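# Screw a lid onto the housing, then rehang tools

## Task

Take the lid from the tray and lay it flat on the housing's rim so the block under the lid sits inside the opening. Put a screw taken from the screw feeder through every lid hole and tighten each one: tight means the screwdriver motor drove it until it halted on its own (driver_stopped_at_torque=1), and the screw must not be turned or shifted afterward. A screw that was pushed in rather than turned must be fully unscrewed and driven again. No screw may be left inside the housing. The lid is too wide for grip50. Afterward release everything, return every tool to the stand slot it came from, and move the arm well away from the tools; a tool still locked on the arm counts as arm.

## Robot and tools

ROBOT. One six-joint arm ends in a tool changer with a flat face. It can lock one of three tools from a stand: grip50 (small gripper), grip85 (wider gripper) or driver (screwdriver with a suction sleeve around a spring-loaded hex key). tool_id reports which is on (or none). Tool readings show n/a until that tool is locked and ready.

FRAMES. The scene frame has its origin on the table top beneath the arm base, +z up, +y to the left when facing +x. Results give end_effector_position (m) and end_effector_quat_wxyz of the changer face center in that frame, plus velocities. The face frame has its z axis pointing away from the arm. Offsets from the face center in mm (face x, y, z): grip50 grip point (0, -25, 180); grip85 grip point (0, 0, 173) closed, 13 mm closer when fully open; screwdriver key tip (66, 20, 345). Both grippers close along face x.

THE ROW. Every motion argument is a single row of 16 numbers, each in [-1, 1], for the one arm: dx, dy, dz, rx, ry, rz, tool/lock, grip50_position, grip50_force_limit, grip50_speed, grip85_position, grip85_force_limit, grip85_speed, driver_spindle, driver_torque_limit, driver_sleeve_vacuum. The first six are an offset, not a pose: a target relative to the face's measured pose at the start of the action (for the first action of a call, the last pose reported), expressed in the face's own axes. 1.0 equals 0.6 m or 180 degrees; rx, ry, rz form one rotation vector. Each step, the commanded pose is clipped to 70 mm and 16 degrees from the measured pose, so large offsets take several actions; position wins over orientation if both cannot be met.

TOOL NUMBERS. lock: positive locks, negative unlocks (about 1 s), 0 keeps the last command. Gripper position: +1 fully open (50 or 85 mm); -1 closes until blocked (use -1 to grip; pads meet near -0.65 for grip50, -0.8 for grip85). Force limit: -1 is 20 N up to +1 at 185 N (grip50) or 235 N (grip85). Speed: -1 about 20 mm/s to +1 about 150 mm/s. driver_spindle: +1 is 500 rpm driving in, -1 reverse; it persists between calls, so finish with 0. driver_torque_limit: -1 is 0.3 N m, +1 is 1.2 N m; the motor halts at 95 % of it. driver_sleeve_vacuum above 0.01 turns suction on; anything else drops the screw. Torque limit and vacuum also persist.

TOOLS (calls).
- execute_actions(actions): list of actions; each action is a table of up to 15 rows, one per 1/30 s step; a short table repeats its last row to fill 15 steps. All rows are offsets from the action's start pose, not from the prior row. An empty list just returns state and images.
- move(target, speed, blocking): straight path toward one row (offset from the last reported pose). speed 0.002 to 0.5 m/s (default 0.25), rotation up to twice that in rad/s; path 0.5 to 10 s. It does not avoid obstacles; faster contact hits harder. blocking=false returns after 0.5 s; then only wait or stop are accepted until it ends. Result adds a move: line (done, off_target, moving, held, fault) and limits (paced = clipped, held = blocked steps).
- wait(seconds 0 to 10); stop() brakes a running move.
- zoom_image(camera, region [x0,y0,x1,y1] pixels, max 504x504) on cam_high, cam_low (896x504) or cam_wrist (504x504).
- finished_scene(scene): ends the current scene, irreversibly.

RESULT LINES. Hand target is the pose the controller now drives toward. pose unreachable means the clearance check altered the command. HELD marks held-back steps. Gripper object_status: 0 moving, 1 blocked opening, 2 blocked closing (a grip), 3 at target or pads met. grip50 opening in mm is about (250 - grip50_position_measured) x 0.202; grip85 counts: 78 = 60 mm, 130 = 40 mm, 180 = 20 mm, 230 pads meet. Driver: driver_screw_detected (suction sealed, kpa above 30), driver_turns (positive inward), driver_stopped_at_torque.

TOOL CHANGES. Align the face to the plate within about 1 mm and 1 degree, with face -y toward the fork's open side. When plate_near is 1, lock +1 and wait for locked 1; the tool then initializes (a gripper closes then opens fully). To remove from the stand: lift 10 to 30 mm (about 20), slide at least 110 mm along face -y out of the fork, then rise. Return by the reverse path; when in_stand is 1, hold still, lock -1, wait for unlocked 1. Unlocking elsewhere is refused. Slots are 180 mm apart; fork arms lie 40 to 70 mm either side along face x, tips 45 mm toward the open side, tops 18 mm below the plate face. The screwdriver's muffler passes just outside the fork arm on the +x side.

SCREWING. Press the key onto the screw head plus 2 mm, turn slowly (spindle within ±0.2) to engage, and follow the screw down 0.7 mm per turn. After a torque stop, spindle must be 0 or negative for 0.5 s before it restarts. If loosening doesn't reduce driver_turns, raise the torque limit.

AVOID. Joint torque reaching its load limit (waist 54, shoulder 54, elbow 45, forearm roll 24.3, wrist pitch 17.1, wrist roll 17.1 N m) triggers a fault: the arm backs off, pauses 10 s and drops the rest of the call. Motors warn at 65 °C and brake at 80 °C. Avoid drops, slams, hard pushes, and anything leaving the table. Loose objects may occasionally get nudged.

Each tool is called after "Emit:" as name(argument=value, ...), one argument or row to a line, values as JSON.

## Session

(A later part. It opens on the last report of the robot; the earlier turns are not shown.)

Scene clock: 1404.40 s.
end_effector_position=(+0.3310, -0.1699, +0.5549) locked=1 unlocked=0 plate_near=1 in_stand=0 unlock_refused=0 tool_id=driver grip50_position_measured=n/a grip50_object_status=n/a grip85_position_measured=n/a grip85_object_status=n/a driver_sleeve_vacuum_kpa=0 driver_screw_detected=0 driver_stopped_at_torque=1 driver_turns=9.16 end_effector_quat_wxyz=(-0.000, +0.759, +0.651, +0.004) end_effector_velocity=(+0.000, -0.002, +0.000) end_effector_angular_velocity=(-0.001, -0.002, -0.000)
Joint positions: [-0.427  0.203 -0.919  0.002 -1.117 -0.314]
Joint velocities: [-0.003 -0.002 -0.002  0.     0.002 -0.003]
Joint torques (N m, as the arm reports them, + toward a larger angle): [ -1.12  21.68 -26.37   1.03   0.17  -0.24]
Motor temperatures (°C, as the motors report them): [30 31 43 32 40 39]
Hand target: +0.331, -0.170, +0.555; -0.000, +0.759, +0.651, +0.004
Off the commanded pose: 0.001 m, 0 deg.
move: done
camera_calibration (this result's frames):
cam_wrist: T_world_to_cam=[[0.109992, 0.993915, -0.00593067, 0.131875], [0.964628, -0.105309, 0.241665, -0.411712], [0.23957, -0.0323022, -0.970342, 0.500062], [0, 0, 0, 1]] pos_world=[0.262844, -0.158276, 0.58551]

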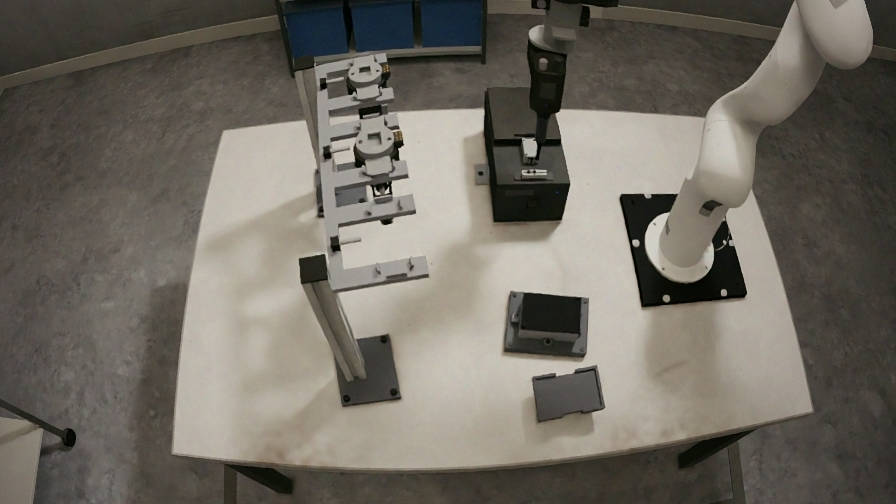

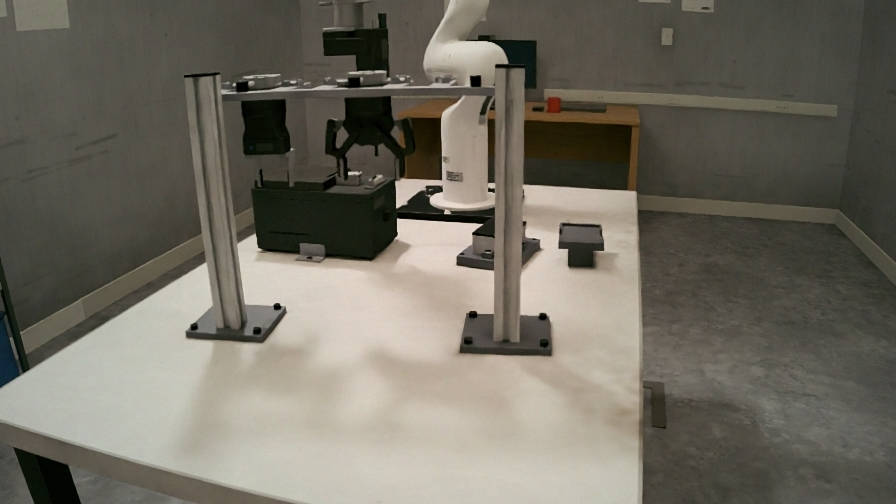

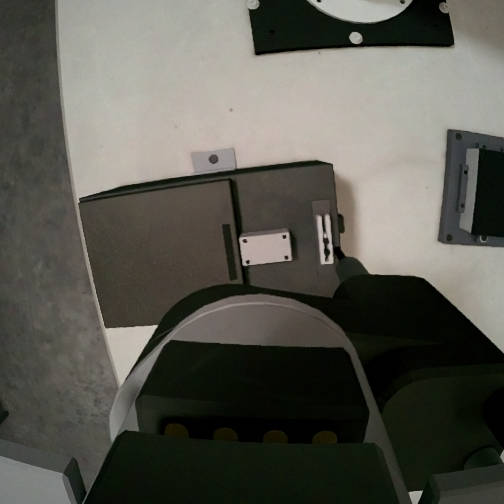

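Emit:
execute_actions(
  actions=[
    [[-0.0082,0.001,0.03,0,0,0,0,0,0,0,0,0,0,0,0,-1]],
    [[0,0,0.012,0,0,0,0,0,0,0,0,0,0,0,0,-1]],
  ],
)

Emit:
zoom_image(
  camera="cam_wrist",
  region=[310, 220, 360, 270],
)

Scene clock: 1427.83 s.
end_effector_position=(+0.3310, -0.1748, +0.5300) locked=1 unlocked=0 plate_near=1 in_stand=0 unlock_refused=0 tool_id=driver grip50_position_measured=n/a grip50_object_status=n/a grip85_position_measured=n/a grip85_object_status=n/a driver_sleeve_vacuum_kpa=0 driver_screw_detected=0 driver_stopped_at_torque=1 driver_turns=9.16 end_effector_quat_wxyz=(-0.000, +0.759, +0.651, +0.004) end_effector_velocity=(-0.000, +0.001, -0.001) end_effector_angular_velocity=(+0.003, +0.003, -0.000)
Joint positions: [-0.439  0.187 -0.876  0.002 -1.059 -0.326]
Joint velocities: [ 0.001 -0.     0.002  0.001 -0.001  0.   ]
Joint torques (N m, as the arm reports them, + toward a larger angle): [ -1.42  22.3  -26.68   1.25   0.12  -0.22]
Motor temperatures (°C, as the motors report them): [30 31 43 32 40 39]
Hand target: +0.331, -0.175, +0.530; -0.000, +0.759, +0.651, +0.004
Off the commanded pose: 0.000 m, 0 deg.
Step readings (end_effector_position; steps 1 to 15: 1st action; 16 to 30: 2nd action):
0: (+0.3310, -0.1702, +0.5549)
1: (+0.3310, -0.1702, +0.5549)
2: (+0.3311, -0.1705, +0.5539)
4: (+0.3311, -0.1728, +0.5457)
8: (+0.3306, -0.1744, +0.5372)
15: (+0.3310, -0.1748, +0.5371)
16: (+0.3310, -0.1748, +0.5370)
17: (+0.3310, -0.1748, +0.5364)
19: (+0.3310, -0.1748, +0.5329)
23: (+0.3309, -0.1747, +0.5300)
30: end_effector_position above
camera_calibration (this result's frames):
cam_wrist: T_world_to_cam=[[0.110078, 0.993904, -0.00612614, 0.136623], [0.964532, -0.105334, 0.242038, -0.406323], [0.239917, -0.032552, -0.970247, 0.475457], [0, 0, 0, 1]] pos_world=[0.262802, -0.163112, 0.560493]

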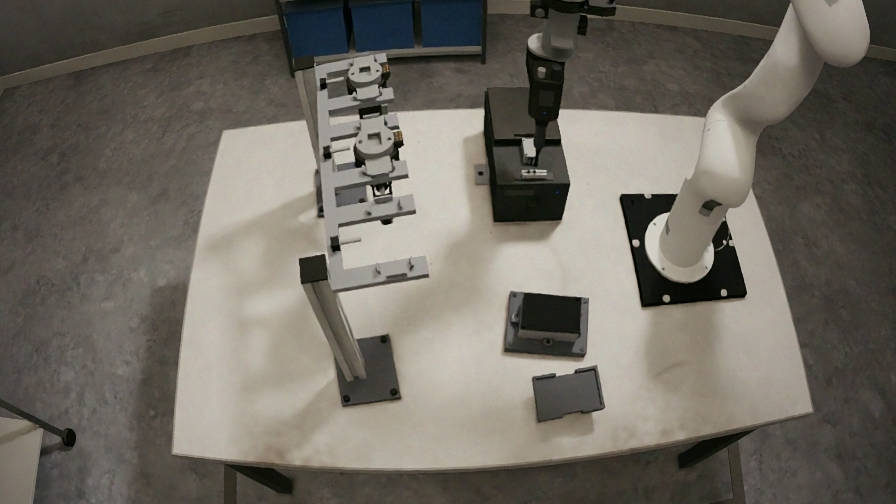

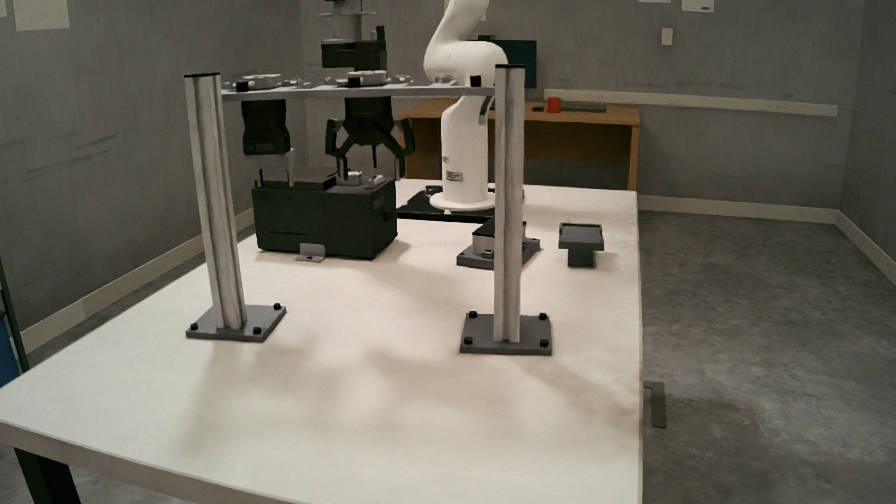

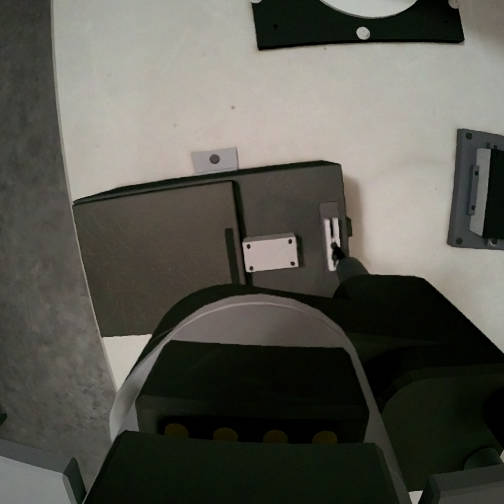

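Region (310, 220, 360, 270) of cam_wrist's 504x504 image, scaled by 10.080, with more detail than that image has.

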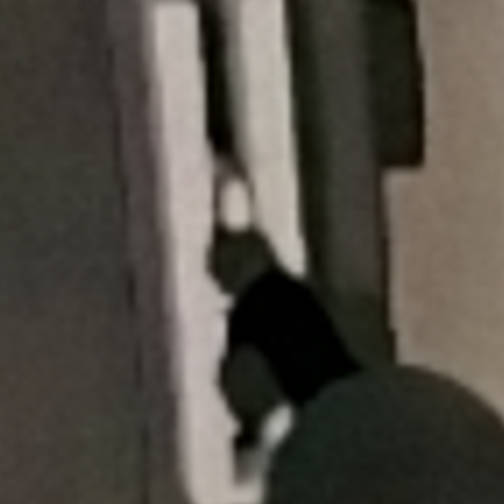

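Emit:
execute_actions(
  actions=[
    [[0,0,0.02,0,0,0,0,0,0,0,0,0,0,0,0,1]],
    [[0,0,0.005,0,0,0,0,0,0,0,0,0,0,0,0,1]],
    [[0,0,0.003,0,0,0,0,0,0,0,0,0,0,0,0,1]],
  ],
)

Scene clock: 1435.13 s.
end_effector_position=(+0.3311, -0.1747, +0.5133) locked=1 unlocked=0 plate_near=1 in_stand=0 unlock_refused=0 tool_id=driver grip50_position_measured=n/a grip50_object_status=n/a grip85_position_measured=n/a grip85_object_status=n/a driver_sleeve_vacuum_kpa=14 driver_screw_detected=0 driver_stopped_at_torque=1 driver_turns=9.16 end_effector_quat_wxyz=(-0.000, +0.759, +0.651, +0.004) end_effector_velocity=(+0.000, -0.000, -0.000) end_effector_angular_velocity=(-0.000, +0.000, -0.001)
Joint positions: [-0.439  0.179 -0.845  0.002 -1.019 -0.326]
Joint velocities: [-0.    -0.001 -0.    -0.     0.001  0.   ]
Joint torques (N m, as the arm reports them, + toward a larger angle): [ -1.39  23.29 -25.87   0.82   0.15  -0.23]
Motor temperatures (°C, as the motors report them): [30 31 43 32 40 39]
Hand target: +0.331, -0.175, +0.513; -0.000, +0.759, +0.651, +0.004
Off the commanded pose: 0.000 m, 0 deg.
Step readings (end_effector_position; steps 1 to 15: 1st action; 16 to 30: 2nd action; 31 to 45: 3rd action):
0: (+0.3310, -0.1748, +0.5299)
1: (+0.3310, -0.1748, +0.5299)
2: (+0.3311, -0.1748, +0.5290)
4: (+0.3311, -0.1748, +0.5233)
8: (+0.3308, -0.1746, +0.5181)
15: (+0.3311, -0.1747, +0.5181)
16: (+0.3311, -0.1747, +0.5180)
17: (+0.3311, -0.1748, +0.5177)
19: (+0.3311, -0.1748, +0.5163)
23: (+0.3310, -0.1747, +0.5151)
30: (+0.3311, -0.1747, +0.5151)
31: (+0.3311, -0.1747, +0.5151)
32: (+0.3311, -0.1747, +0.5149)
34: (+0.3311, -0.1747, +0.5140)
38: (+0.3311, -0.1747, +0.5133)
45: end_effector_position above
camera_calibration (this result's frames):
cam_wrist: T_world_to_cam=[[0.110145, 0.993896, -0.00625577, 0.136503], [0.964465, -0.105358, 0.242293, -0.402498], [0.240155, -0.0327208, -0.970183, 0.459142], [0, 0, 0, 1]] pos_world=[0.262895, -0.163053, 0.543828]

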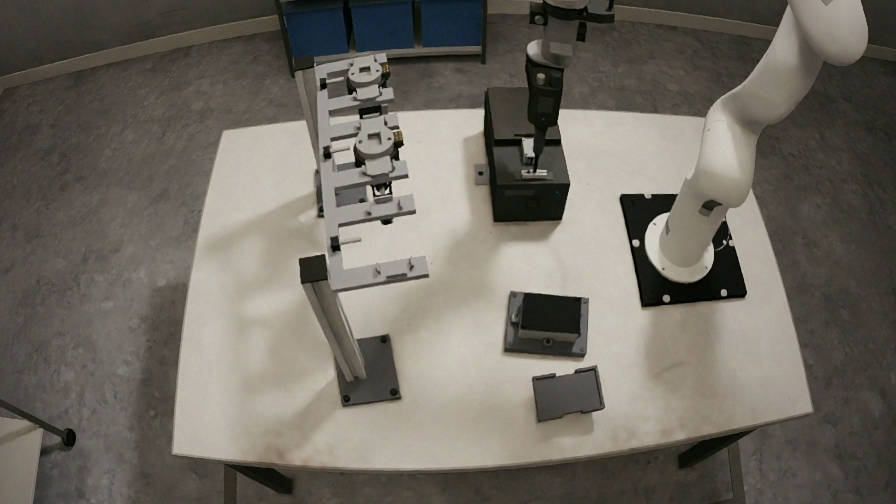

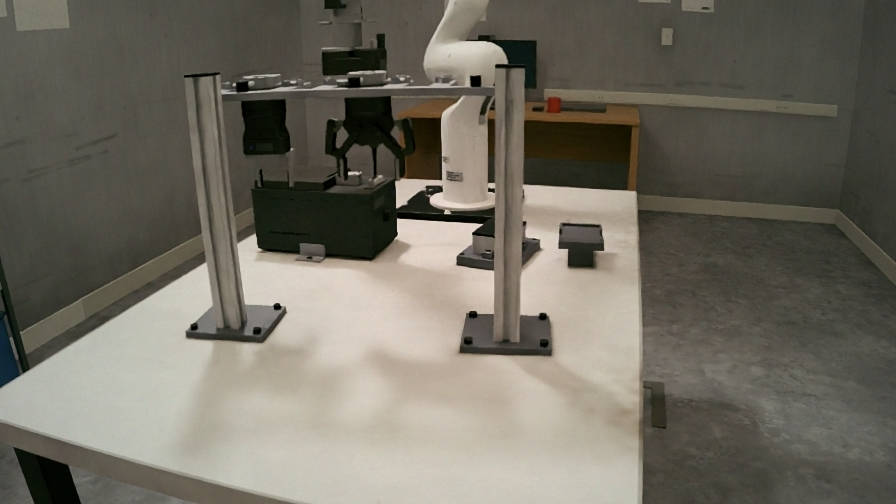

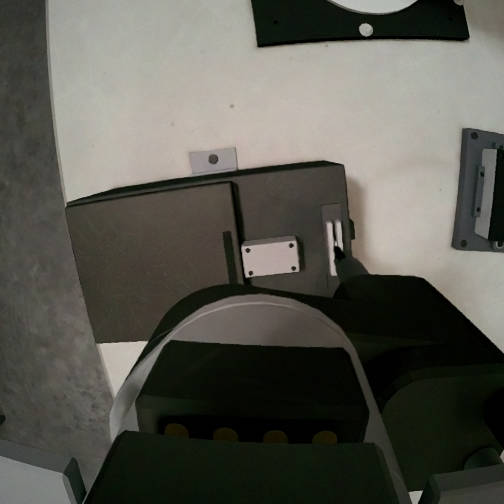

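Emit:
execute_actions(
  actions=[
    [[0,0,0.0022,0,0,0,0,0,0,0,0,0,0,0,0,1]],
  ],
)

Scene clock: 1438.03 s.
end_effector_position=(+0.3311, -0.1747, +0.5121) locked=1 unlocked=0 plate_near=1 in_stand=0 unlock_refused=0 tool_id=driver grip50_position_measured=n/a grip50_object_status=n/a grip85_position_measured=n/a grip85_object_status=n/a driver_sleeve_vacuum_kpa=14 driver_screw_detected=0 driver_stopped_at_torque=1 driver_turns=9.16 end_effector_quat_wxyz=(-0.000, +0.759, +0.651, +0.004) end_effector_velocity=(-0.000, +0.000, -0.001) end_effector_angular_velocity=(+0.000, +0.001, +0.001)
Joint positions: [-0.439  0.178 -0.843  0.002 -1.016 -0.326]
Joint velocities: [ 0.    -0.001  0.001 -0.     0.001  0.   ]
Joint torques (N m, as the arm reports them, + toward a larger angle): [ -2.05  20.8  -25.19   0.69   0.11  -0.22]
Motor temperatures (°C, as the motors report them): [30 31 43 32 40 39]
Hand target: +0.331, -0.175, +0.512; -0.000, +0.759, +0.651, +0.004
Off the commanded pose: 0.000 m, 0 deg.
Step readings (end_effector_position):
0: (+0.3311, -0.1747, +0.5133)
1: (+0.3311, -0.1747, +0.5133)
2: (+0.3311, -0.1747, +0.5131)
4: (+0.3312, -0.1747, +0.5127)
8: (+0.3311, -0.1747, +0.5122)
15: end_effector_position above
camera_calibration (this result's frames):
cam_wrist: T_world_to_cam=[[0.110157, 0.993894, -0.00630252, 0.136514], [0.964433, -0.105355, 0.242425, -0.402269], [0.240281, -0.0327833, -0.97015, 0.457848], [0, 0, 0, 1]] pos_world=[0.262912, -0.163052, 0.542561]

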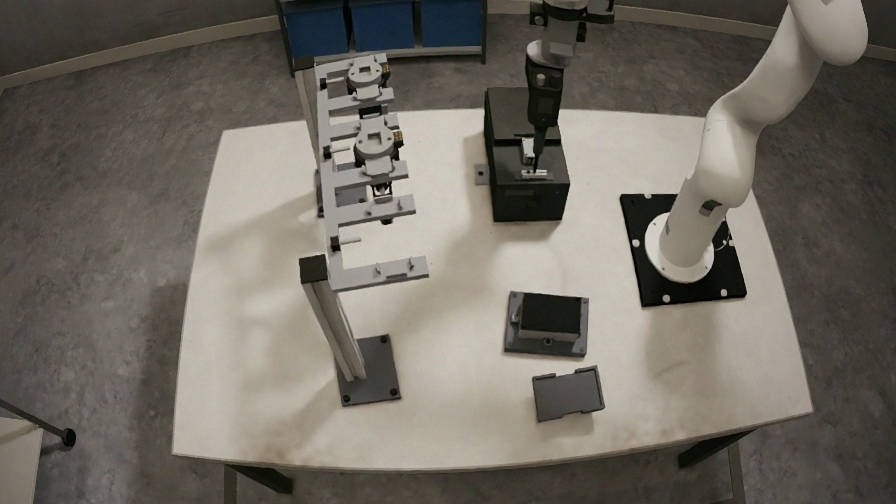

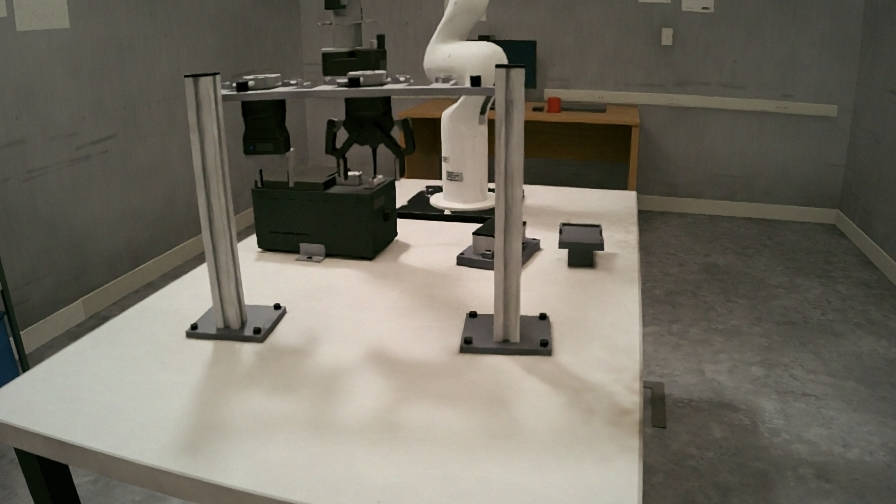

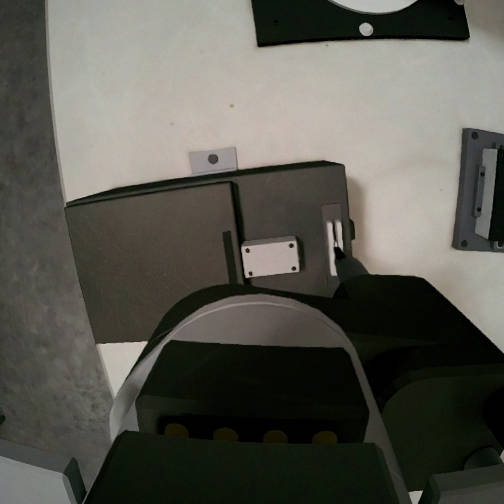

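Emit:
execute_actions(
  actions=[
    [[0,0,0,0,0,0,0,0,0,0,0,0,0,-0.1,0,1]],
    [[0,0,0,0,0,0,0,0,0,0,0,0,0,0,0,1]],
  ],
)

Emit:
zoom_image(
  camera="cam_wrist",
  region=[310, 220, 360, 270],
)

Scene clock: 1445.63 s.
end_effector_position=(+0.3311, -0.1748, +0.5121) locked=1 unlocked=0 plate_near=1 in_stand=0 unlock_refused=0 tool_id=driver grip50_position_measured=n/a grip50_object_status=n/a grip85_position_measured=n/a grip85_object_status=n/a driver_sleeve_vacuum_kpa=14 driver_screw_detected=0 driver_stopped_at_torque=1 driver_turns=8.75 end_effector_quat_wxyz=(+0.000, +0.759, +0.651, +0.004) end_effector_velocity=(+0.000, -0.000, +0.000) end_effector_angular_velocity=(-0.000, -0.002, -0.001)
Joint positions: [-0.439  0.178 -0.843  0.002 -1.016 -0.326]
Joint velocities: [ 0.    -0.    -0.     0.001  0.002  0.   ]
Joint torques (N m, as the arm reports them, + toward a larger angle): [ -0.7   20.02 -24.98   0.56   0.09  -0.13]
Motor temperatures (°C, as the motors report them): [30 31 43 32 40 39]
Hand target: +0.331, -0.175, +0.512; +0.000, +0.759, +0.651, +0.004
Off the commanded pose: 0.000 m, 0 deg.
Step readings (end_effector_position; steps 1 to 15: 1st action; 16 to 30: 2nd action):
0: (+0.3311, -0.1747, +0.5120)
1: (+0.3311, -0.1747, +0.5120)
2: (+0.3311, -0.1747, +0.5120)
4: (+0.3311, -0.1747, +0.5120)
8: (+0.3311, -0.1747, +0.5120)
15: (+0.3311, -0.1748, +0.5121)
16: (+0.3311, -0.1748, +0.5121)
17: (+0.3311, -0.1748, +0.5121)
19: (+0.3311, -0.1748, +0.5121)
23: (+0.3311, -0.1748, +0.5121)
30: end_effector_position above
camera_calibration (this result's frames):
cam_wrist: T_world_to_cam=[[0.110166, 0.993893, -0.00638365, 0.136572], [0.964406, -0.10534, 0.242536, -0.402334], [0.240382, -0.0328757, -0.970121, 0.457789], [0, 0, 0, 1]] pos_world=[0.262924, -0.163069, 0.542563]

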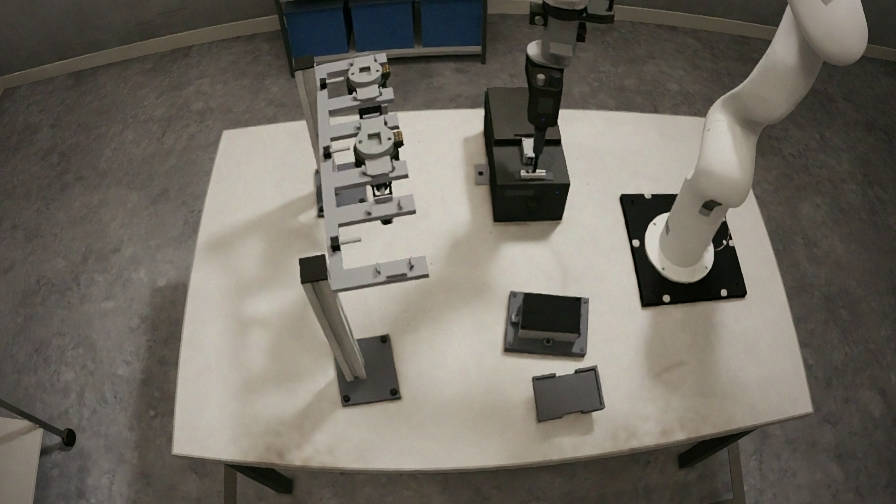

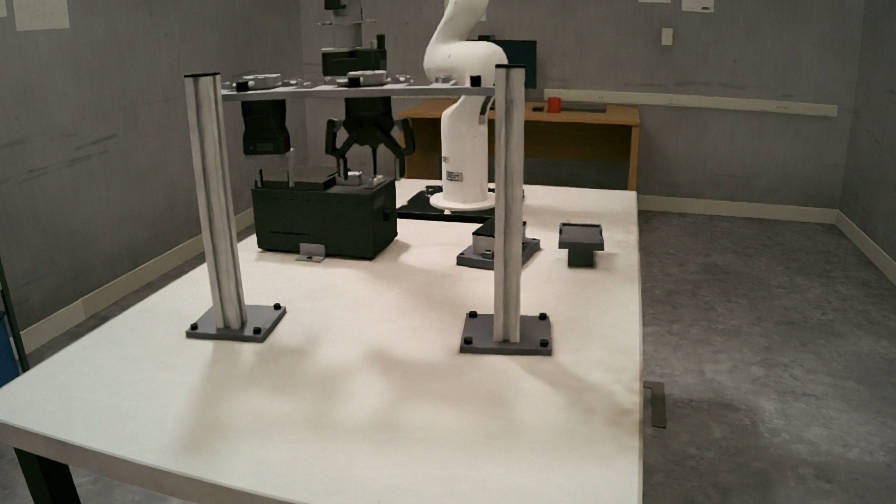

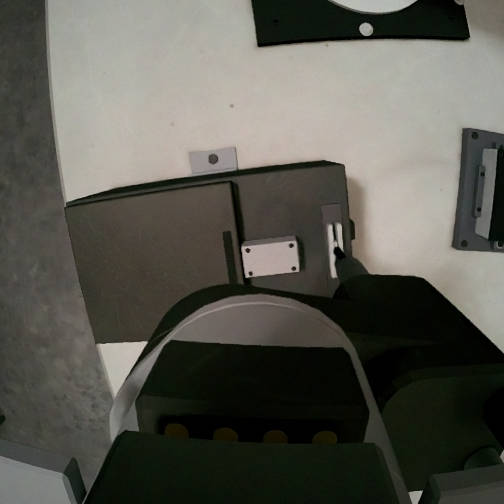

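Region (310, 220, 360, 270) of cam_wrist's 504x504 image, scaled by 10.080, with more detail than that image has.

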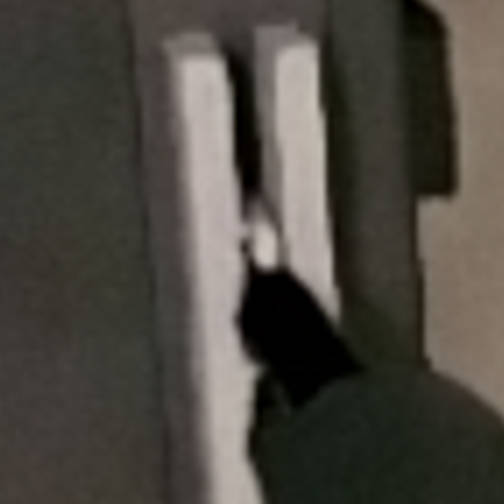

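Emit:
execute_actions(
  actions=[
    [[0,0,-0.02,0,0,0,0,0,0,0,0,0,0,0,0,1]],
    [[0,0,0,0,0,0,0,0,0,0,0,0,0,0,0,1]],
  ],
)

Emit:
zoom_image(
  camera="cam_wrist",
  region=[310, 220, 360, 270],
)

Scene clock: 1455.30 s.
end_effector_position=(+0.3310, -0.1748, +0.5239) locked=1 unlocked=0 plate_near=1 in_stand=0 unlock_refused=0 tool_id=driver grip50_position_measured=n/a grip50_object_status=n/a grip85_position_measured=n/a grip85_object_status=n/a driver_sleeve_vacuum_kpa=14 driver_screw_detected=0 driver_stopped_at_torque=1 driver_turns=8.75 end_effector_quat_wxyz=(-0.000, +0.759, +0.651, +0.004) end_effector_velocity=(+0.000, -0.000, +0.000) end_effector_angular_velocity=(-0.000, -0.002, -0.001)
Joint positions: [-0.439  0.185 -0.865  0.002 -1.044 -0.326]
Joint velocities: [-0.    -0.    -0.001  0.001  0.001 -0.   ]
Joint torques (N m, as the arm reports them, + toward a larger angle): [ -1.87  22.63 -26.57   1.21   0.    -0.2 ]
Motor temperatures (°C, as the motors report them): [30 31 43 32 40 39]
Hand target: +0.331, -0.175, +0.524; -0.000, +0.759, +0.651, +0.004
Off the commanded pose: 0.000 m, 0 deg.
Step readings (end_effector_position; steps 1 to 15: 1st action; 16 to 30: 2nd action):
0: (+0.3311, -0.1748, +0.5121)
1: (+0.3311, -0.1748, +0.5121)
2: (+0.3311, -0.1747, +0.5129)
4: (+0.3308, -0.1746, +0.5184)
8: (+0.3312, -0.1748, +0.5237)
15: (+0.3311, -0.1748, +0.5239)
16: (+0.3311, -0.1748, +0.5239)
17: (+0.3311, -0.1748, +0.5239)
19: (+0.3311, -0.1748, +0.5239)
23: (+0.3310, -0.1748, +0.5239)
30: end_effector_position above
camera_calibration (this result's frames):
cam_wrist: T_world_to_cam=[[0.110111, 0.9939, -0.00625468, 0.136636], [0.96448, -0.105327, 0.242248, -0.404997], [0.240111, -0.0327066, -0.970194, 0.469455], [0, 0, 0, 1]] pos_world=[0.262846, -0.163106, 0.554427]

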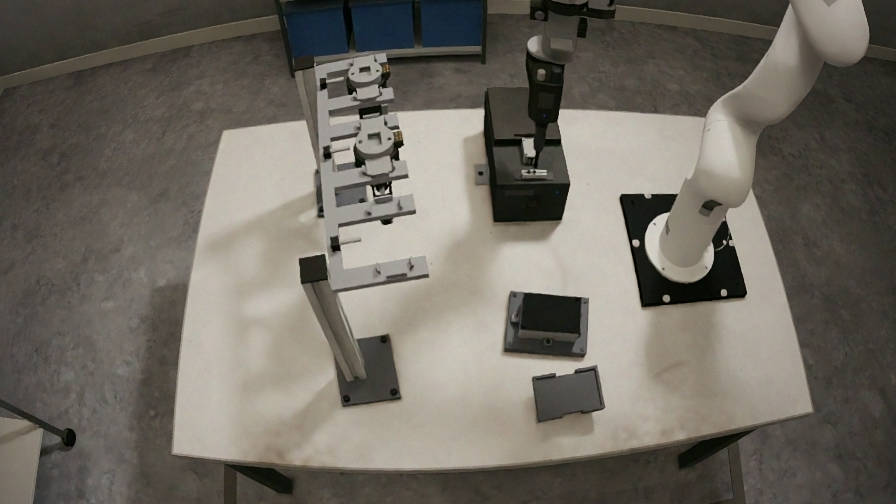

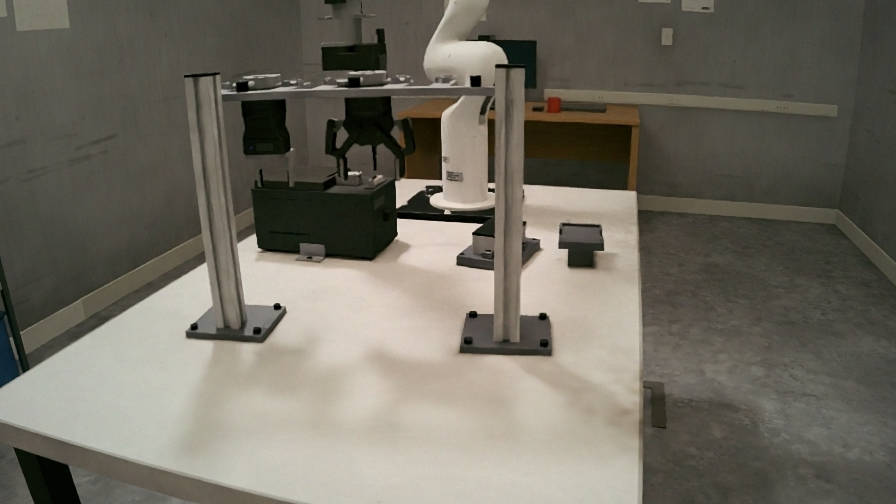

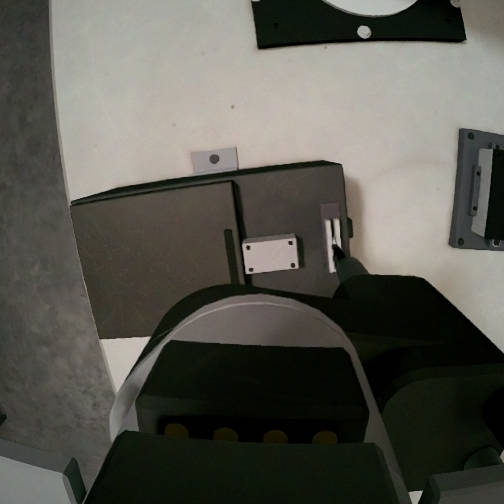

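Region (310, 220, 360, 270) of cam_wrist's 504x504 image, scaled by 10.080, with more detail than that image has.

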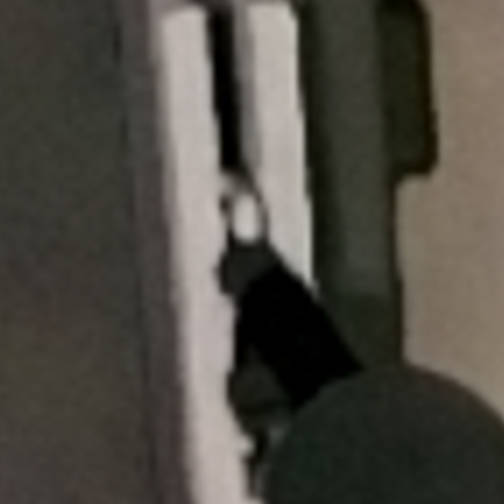

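Emit:
execute_actions(
  actions=[
    [[-0.0008,0,0.014,0,0,0,0,0,0,0,0,0,0,0,0,1]],
    [[0,0,0.0045,0,0,0,0,0,0,0,0,0,0,0,0,1]],
    [[0,0,0.0025,0,0,0,0,0,0,0,0,0,0,0.05,0,1]],
    [[0,0,0,0,0,0,0,0,0,0,0,0,0,0.05,0,1]],
    [[0,0,0,0,0,0,0,0,0,0,0,0,0,0,0,1]],
  ],
)

Scene clock: 1470.97 s.
end_effector_position=(+0.3311, -0.1752, +0.5116) locked=1 unlocked=0 plate_near=1 in_stand=0 unlock_refused=0 tool_id=driver grip50_position_measured=n/a grip50_object_status=n/a grip85_position_measured=n/a grip85_object_status=n/a driver_sleeve_vacuum_kpa=14 driver_screw_detected=0 driver_stopped_at_torque=0 driver_turns=9.17 end_effector_quat_wxyz=(+0.000, +0.759, +0.651, +0.004) end_effector_velocity=(+0.000, -0.000, -0.000) end_effector_angular_velocity=(-0.001, -0.002, -0.000)
Joint positions: [-0.44   0.177 -0.843  0.002 -1.015 -0.328]
Joint velocities: [ 0.     0.     0.    -0.     0.002  0.   ]
Joint torques (N m, as the arm reports them, + toward a larger angle): [ -0.43  21.13 -24.82   0.51  -0.11  -0.29]
Motor temperatures (°C, as the motors report them): [30 31 43 32 40 39]
Hand target: +0.331, -0.175, +0.512; +0.000, +0.759, +0.651, +0.004
Off the commanded pose: 0.000 m, 0 deg.
Step readings (end_effector_position; steps 1 to 15: 1st action; 16 to 30: 2nd action; 31 to 45: 3rd action; 46 to 60: 4th action; 61 to 75: 5th action):
0: (+0.3311, -0.1748, +0.5239)
1: (+0.3311, -0.1748, +0.5239)
2: (+0.3311, -0.1749, +0.5232)
4: (+0.3311, -0.1751, +0.5191)
8: (+0.3309, -0.1751, +0.5156)
15: (+0.3310, -0.1752, +0.5156)
16: (+0.3310, -0.1752, +0.5156)
17: (+0.3311, -0.1752, +0.5153)
19: (+0.3311, -0.1752, +0.5140)
23: (+0.3311, -0.1752, +0.5131)
30: (+0.3311, -0.1752, +0.5130)
31: (+0.3311, -0.1752, +0.5130)
32: (+0.3311, -0.1752, +0.5128)
34: (+0.3311, -0.1753, +0.5122)
38: (+0.3311, -0.1753, +0.5117)
45: (+0.3311, -0.1752, +0.5116)
46: (+0.3311, -0.1752, +0.5116)
47: (+0.3311, -0.1752, +0.5116)
49: (+0.3311, -0.1752, +0.5116)
53: (+0.3311, -0.1752, +0.5116)
60: (+0.3311, -0.1752, +0.5116)
61: (+0.3311, -0.1752, +0.5116)
62: (+0.3311, -0.1752, +0.5116)
64: (+0.3311, -0.1752, +0.5116)
68: (+0.3311, -0.1752, +0.5116)
75: end_effector_position above
camera_calibration (this result's frames):
cam_wrist: T_world_to_cam=[[0.110189, 0.99389, -0.00642236, 0.137056], [0.96435, -0.105345, 0.242758, -0.402321], [0.240598, -0.0329426, -0.970066, 0.457188], [0, 0, 0, 1]] pos_world=[0.262878, -0.163541, 0.54205]

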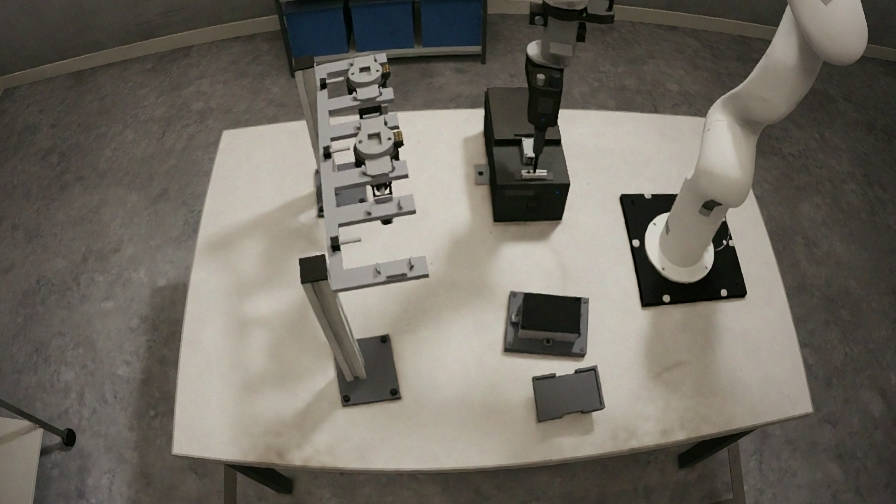

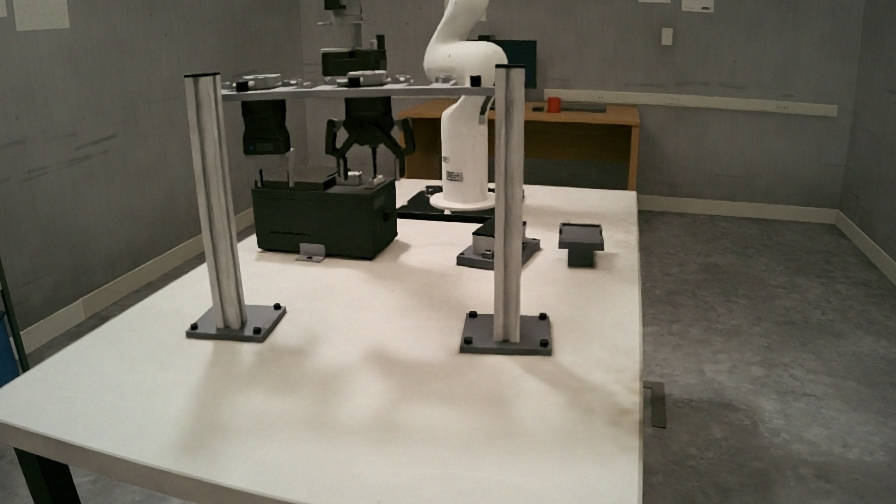

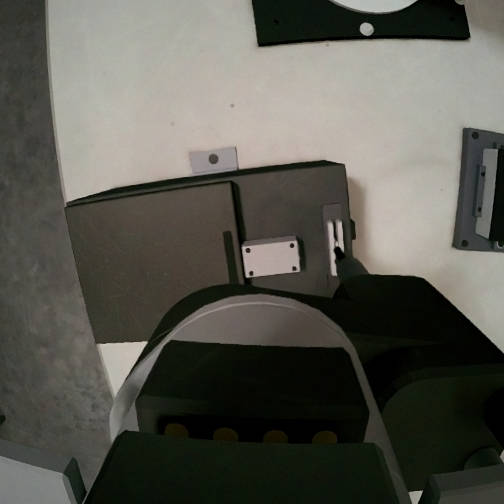

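Emit:
execute_actions(
  actions=[
    [[0,0,-0.022,0,0,0,0,0,0,0,0,0,0,0,0,1]],
    [[0.0167,0,-0.005,0,0,0,0,0,0,0,0,0,0,0,0,1]],
    [[0,0,0,0,0,0,0,0,0,0,0,0,0,0,0,1]],
  ],
)

Emit:
zoom_image(
  camera="cam_wrist",
  region=[305, 220, 355, 270],
)

Scene clock: 1480.83 s.
end_effector_position=(+0.3325, -0.1654, +0.5276) locked=1 unlocked=0 plate_near=1 in_stand=0 unlock_refused=0 tool_id=driver grip50_position_measured=n/a grip50_object_status=n/a grip85_position_measured=n/a grip85_object_status=n/a driver_sleeve_vacuum_kpa=14 driver_screw_detected=0 driver_stopped_at_torque=0 driver_turns=9.17 end_effector_quat_wxyz=(-0.000, +0.759, +0.651, +0.004) end_effector_velocity=(-0.000, -0.000, +0.000) end_effector_angular_velocity=(-0.001, -0.001, -0.000)
Joint positions: [-0.415  0.194 -0.865  0.002 -1.054 -0.302]
Joint velocities: [-0.001  0.001  0.001 -0.001  0.001 -0.   ]
Joint torques (N m, as the arm reports them, + toward a larger angle): [ -0.98  22.08 -26.24   1.03   0.14  -0.27]
Motor temperatures (°C, as the motors report them): [30 31 43 32 40 39]
Hand target: +0.333, -0.165, +0.528; -0.000, +0.759, +0.651, +0.004
Off the commanded pose: 0.000 m, 0 deg.
Step readings (end_effector_position; steps 1 to 15: 1st action; 16 to 30: 2nd action; 31 to 45: 3rd action):
0: (+0.3311, -0.1752, +0.5116)
1: (+0.3311, -0.1752, +0.5116)
2: (+0.3310, -0.1752, +0.5125)
4: (+0.3307, -0.1751, +0.5185)
8: (+0.3311, -0.1753, +0.5243)
15: (+0.3310, -0.1753, +0.5246)
16: (+0.3310, -0.1753, +0.5246)
17: (+0.3312, -0.1744, +0.5249)
19: (+0.3318, -0.1695, +0.5263)
23: (+0.3324, -0.1658, +0.5276)
30: (+0.3325, -0.1654, +0.5276)
31: (+0.3325, -0.1654, +0.5276)
32: (+0.3325, -0.1654, +0.5276)
34: (+0.3325, -0.1654, +0.5276)
38: (+0.3325, -0.1654, +0.5276)
45: end_effector_position above
camera_calibration (this result's frames):
cam_wrist: T_world_to_cam=[[0.11015, 0.993895, -0.00623473, 0.127158], [0.964445, -0.105365, 0.242371, -0.406382], [0.240235, -0.0327101, -0.970164, 0.472943], [0, 0, 0, 1]] pos_world=[0.264309, -0.15373, 0.558121]

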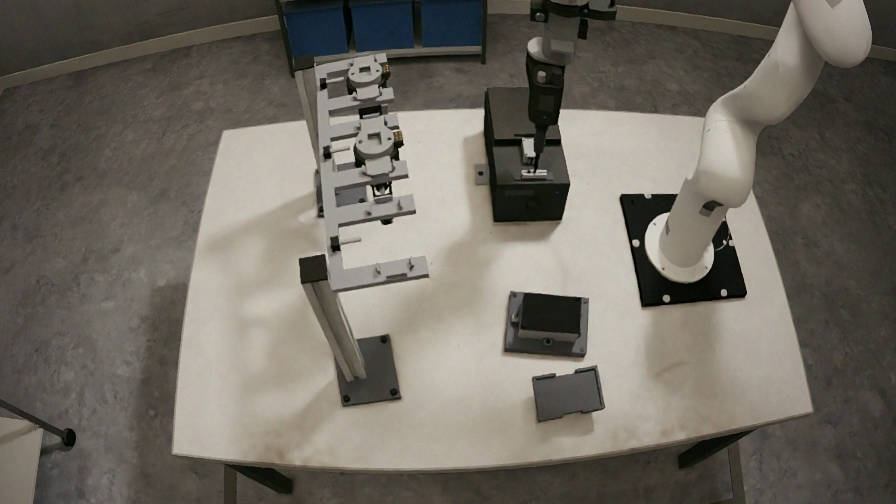

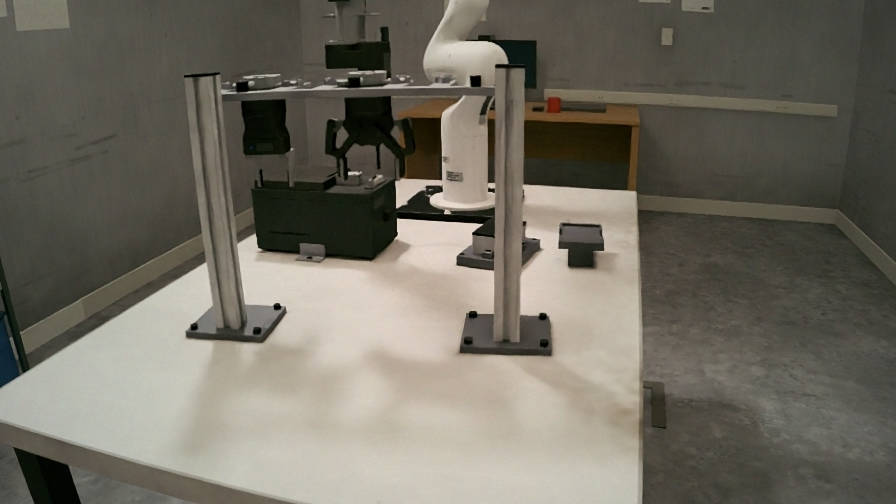

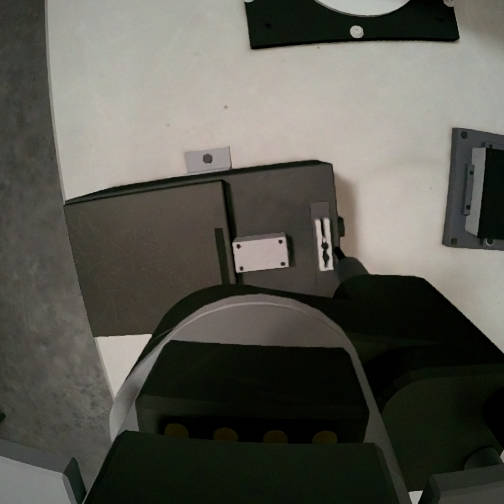

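Region (305, 220, 355, 270) of cam_wrist's 504x504 image, scaled by 10.080, with more detail than that image has.

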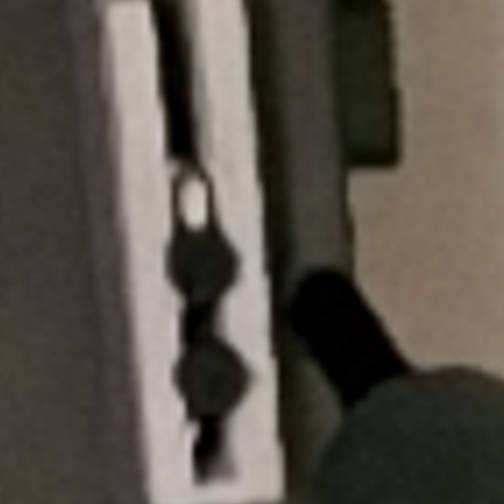

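Emit:
execute_actions(
  actions=[
    [[-0.0152,0.0013,0.012,0,0,0,0,0,0,0,0,0,0,0,0,1]],
    [[0,0,0.008,0,0,0,0,0,0,0,0,0,0,0,0,1]],
    [[0,0,0.0035,0,0,0,0,0,0,0,0,0,0,0,0,1]],
    [[0,0,0.002,0,0,0,0,0,0,0,0,0,0,0,0,1]],
  ],
)

Emit:
zoom_image(
  camera="cam_wrist",
  region=[315, 225, 355, 265],
)

Scene clock: 1516.47 s.
end_effector_position=(+0.3320, -0.1745, +0.5125) locked=1 unlocked=0 plate_near=1 in_stand=0 unlock_refused=0 tool_id=driver grip50_position_measured=n/a grip50_object_status=n/a grip85_position_measured=n/a grip85_object_status=n/a driver_sleeve_vacuum_kpa=39 driver_screw_detected=1 driver_stopped_at_torque=0 driver_turns=9.17 end_effector_quat_wxyz=(+0.000, +0.759, +0.651, +0.004) end_effector_velocity=(-0.000, -0.000, -0.001) end_effector_angular_velocity=(+0.001, +0.002, -0.002)
Joint positions: [-0.437  0.177 -0.845  0.002 -1.017 -0.325]
Joint velocities: [-0.001 -0.001  0.001  0.    -0.001  0.   ]
Joint torques (N m, as the arm reports them, + toward a larger angle): [ -1.26  21.67 -25.13   0.89   0.22  -0.3 ]
Motor temperatures (°C, as the motors report them): [30 31 44 32 40 39]
Hand target: +0.332, -0.174, +0.512; +0.000, +0.759, +0.651, +0.004
Off the commanded pose: 0.000 m, 0 deg.
Step readings (end_effector_position; steps 1 to 15: 1st action; 16 to 30: 2nd action; 31 to 45: 3rd action; 46 to 60: 4th action):
0: (+0.3325, -0.1654, +0.5276)
1: (+0.3325, -0.1654, +0.5276)
2: (+0.3325, -0.1663, +0.5271)
4: (+0.3322, -0.1707, +0.5236)
8: (+0.3318, -0.1741, +0.5204)
15: (+0.3319, -0.1745, +0.5204)
16: (+0.3319, -0.1745, +0.5204)
17: (+0.3320, -0.1745, +0.5200)
19: (+0.3320, -0.1745, +0.5176)
23: (+0.3319, -0.1744, +0.5157)
30: (+0.3320, -0.1745, +0.5157)
31: (+0.3320, -0.1745, +0.5157)
32: (+0.3320, -0.1745, +0.5154)
34: (+0.3320, -0.1745, +0.5144)
38: (+0.3319, -0.1744, +0.5136)
45: (+0.3320, -0.1745, +0.5136)
46: (+0.3320, -0.1745, +0.5136)
47: (+0.3320, -0.1745, +0.5135)
49: (+0.3320, -0.1745, +0.5129)
53: (+0.3320, -0.1745, +0.5127)
60: end_effector_position above
camera_calibration (this result's frames):
cam_wrist: T_world_to_cam=[[0.11018, 0.993891, -0.00641047, 0.136202], [0.964365, -0.105341, 0.2427, -0.403291], [0.240542, -0.0329227, -0.97008, 0.4579], [0, 0, 0, 1]] pos_world=[0.263769, -0.162778, 0.542951]

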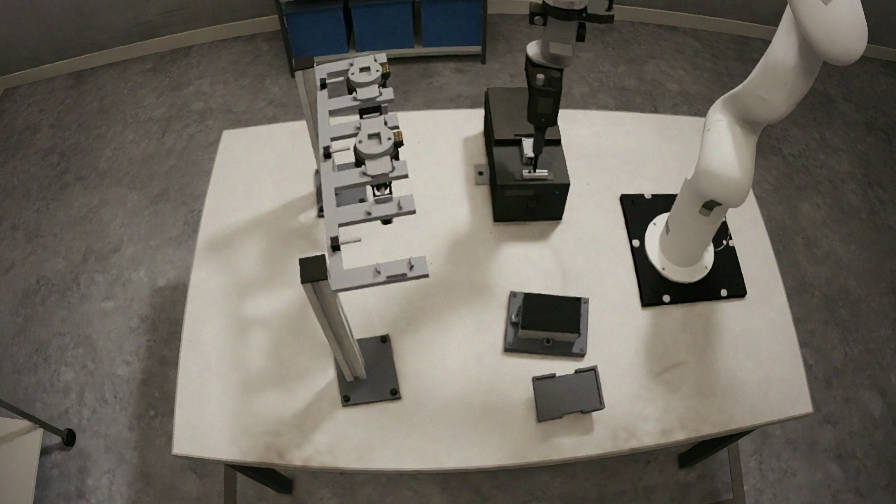

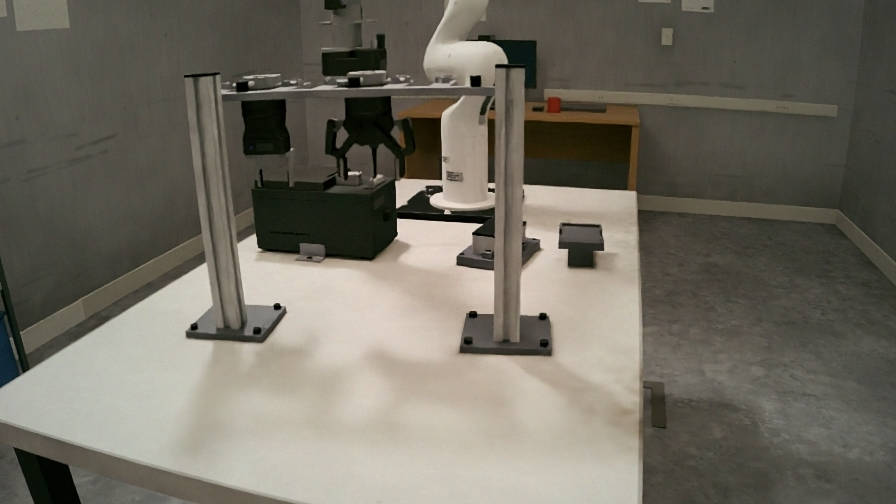

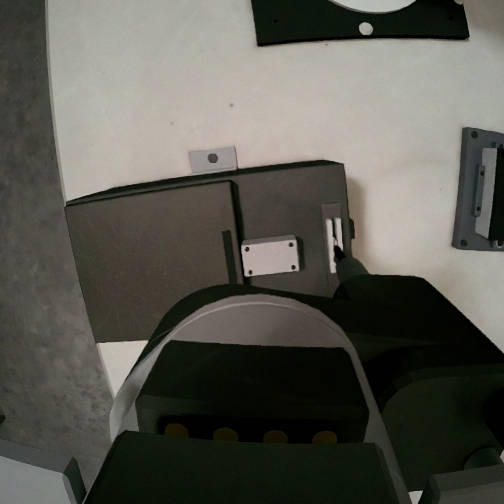

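Region (315, 225, 355, 265) of cam_wrist's 504x504 image, scaled by 12.600, with more detail than that image has.

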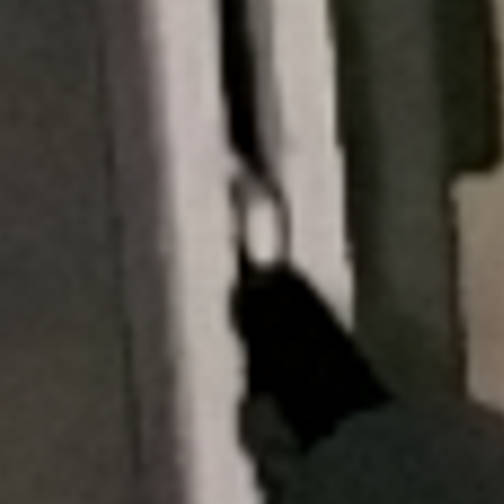

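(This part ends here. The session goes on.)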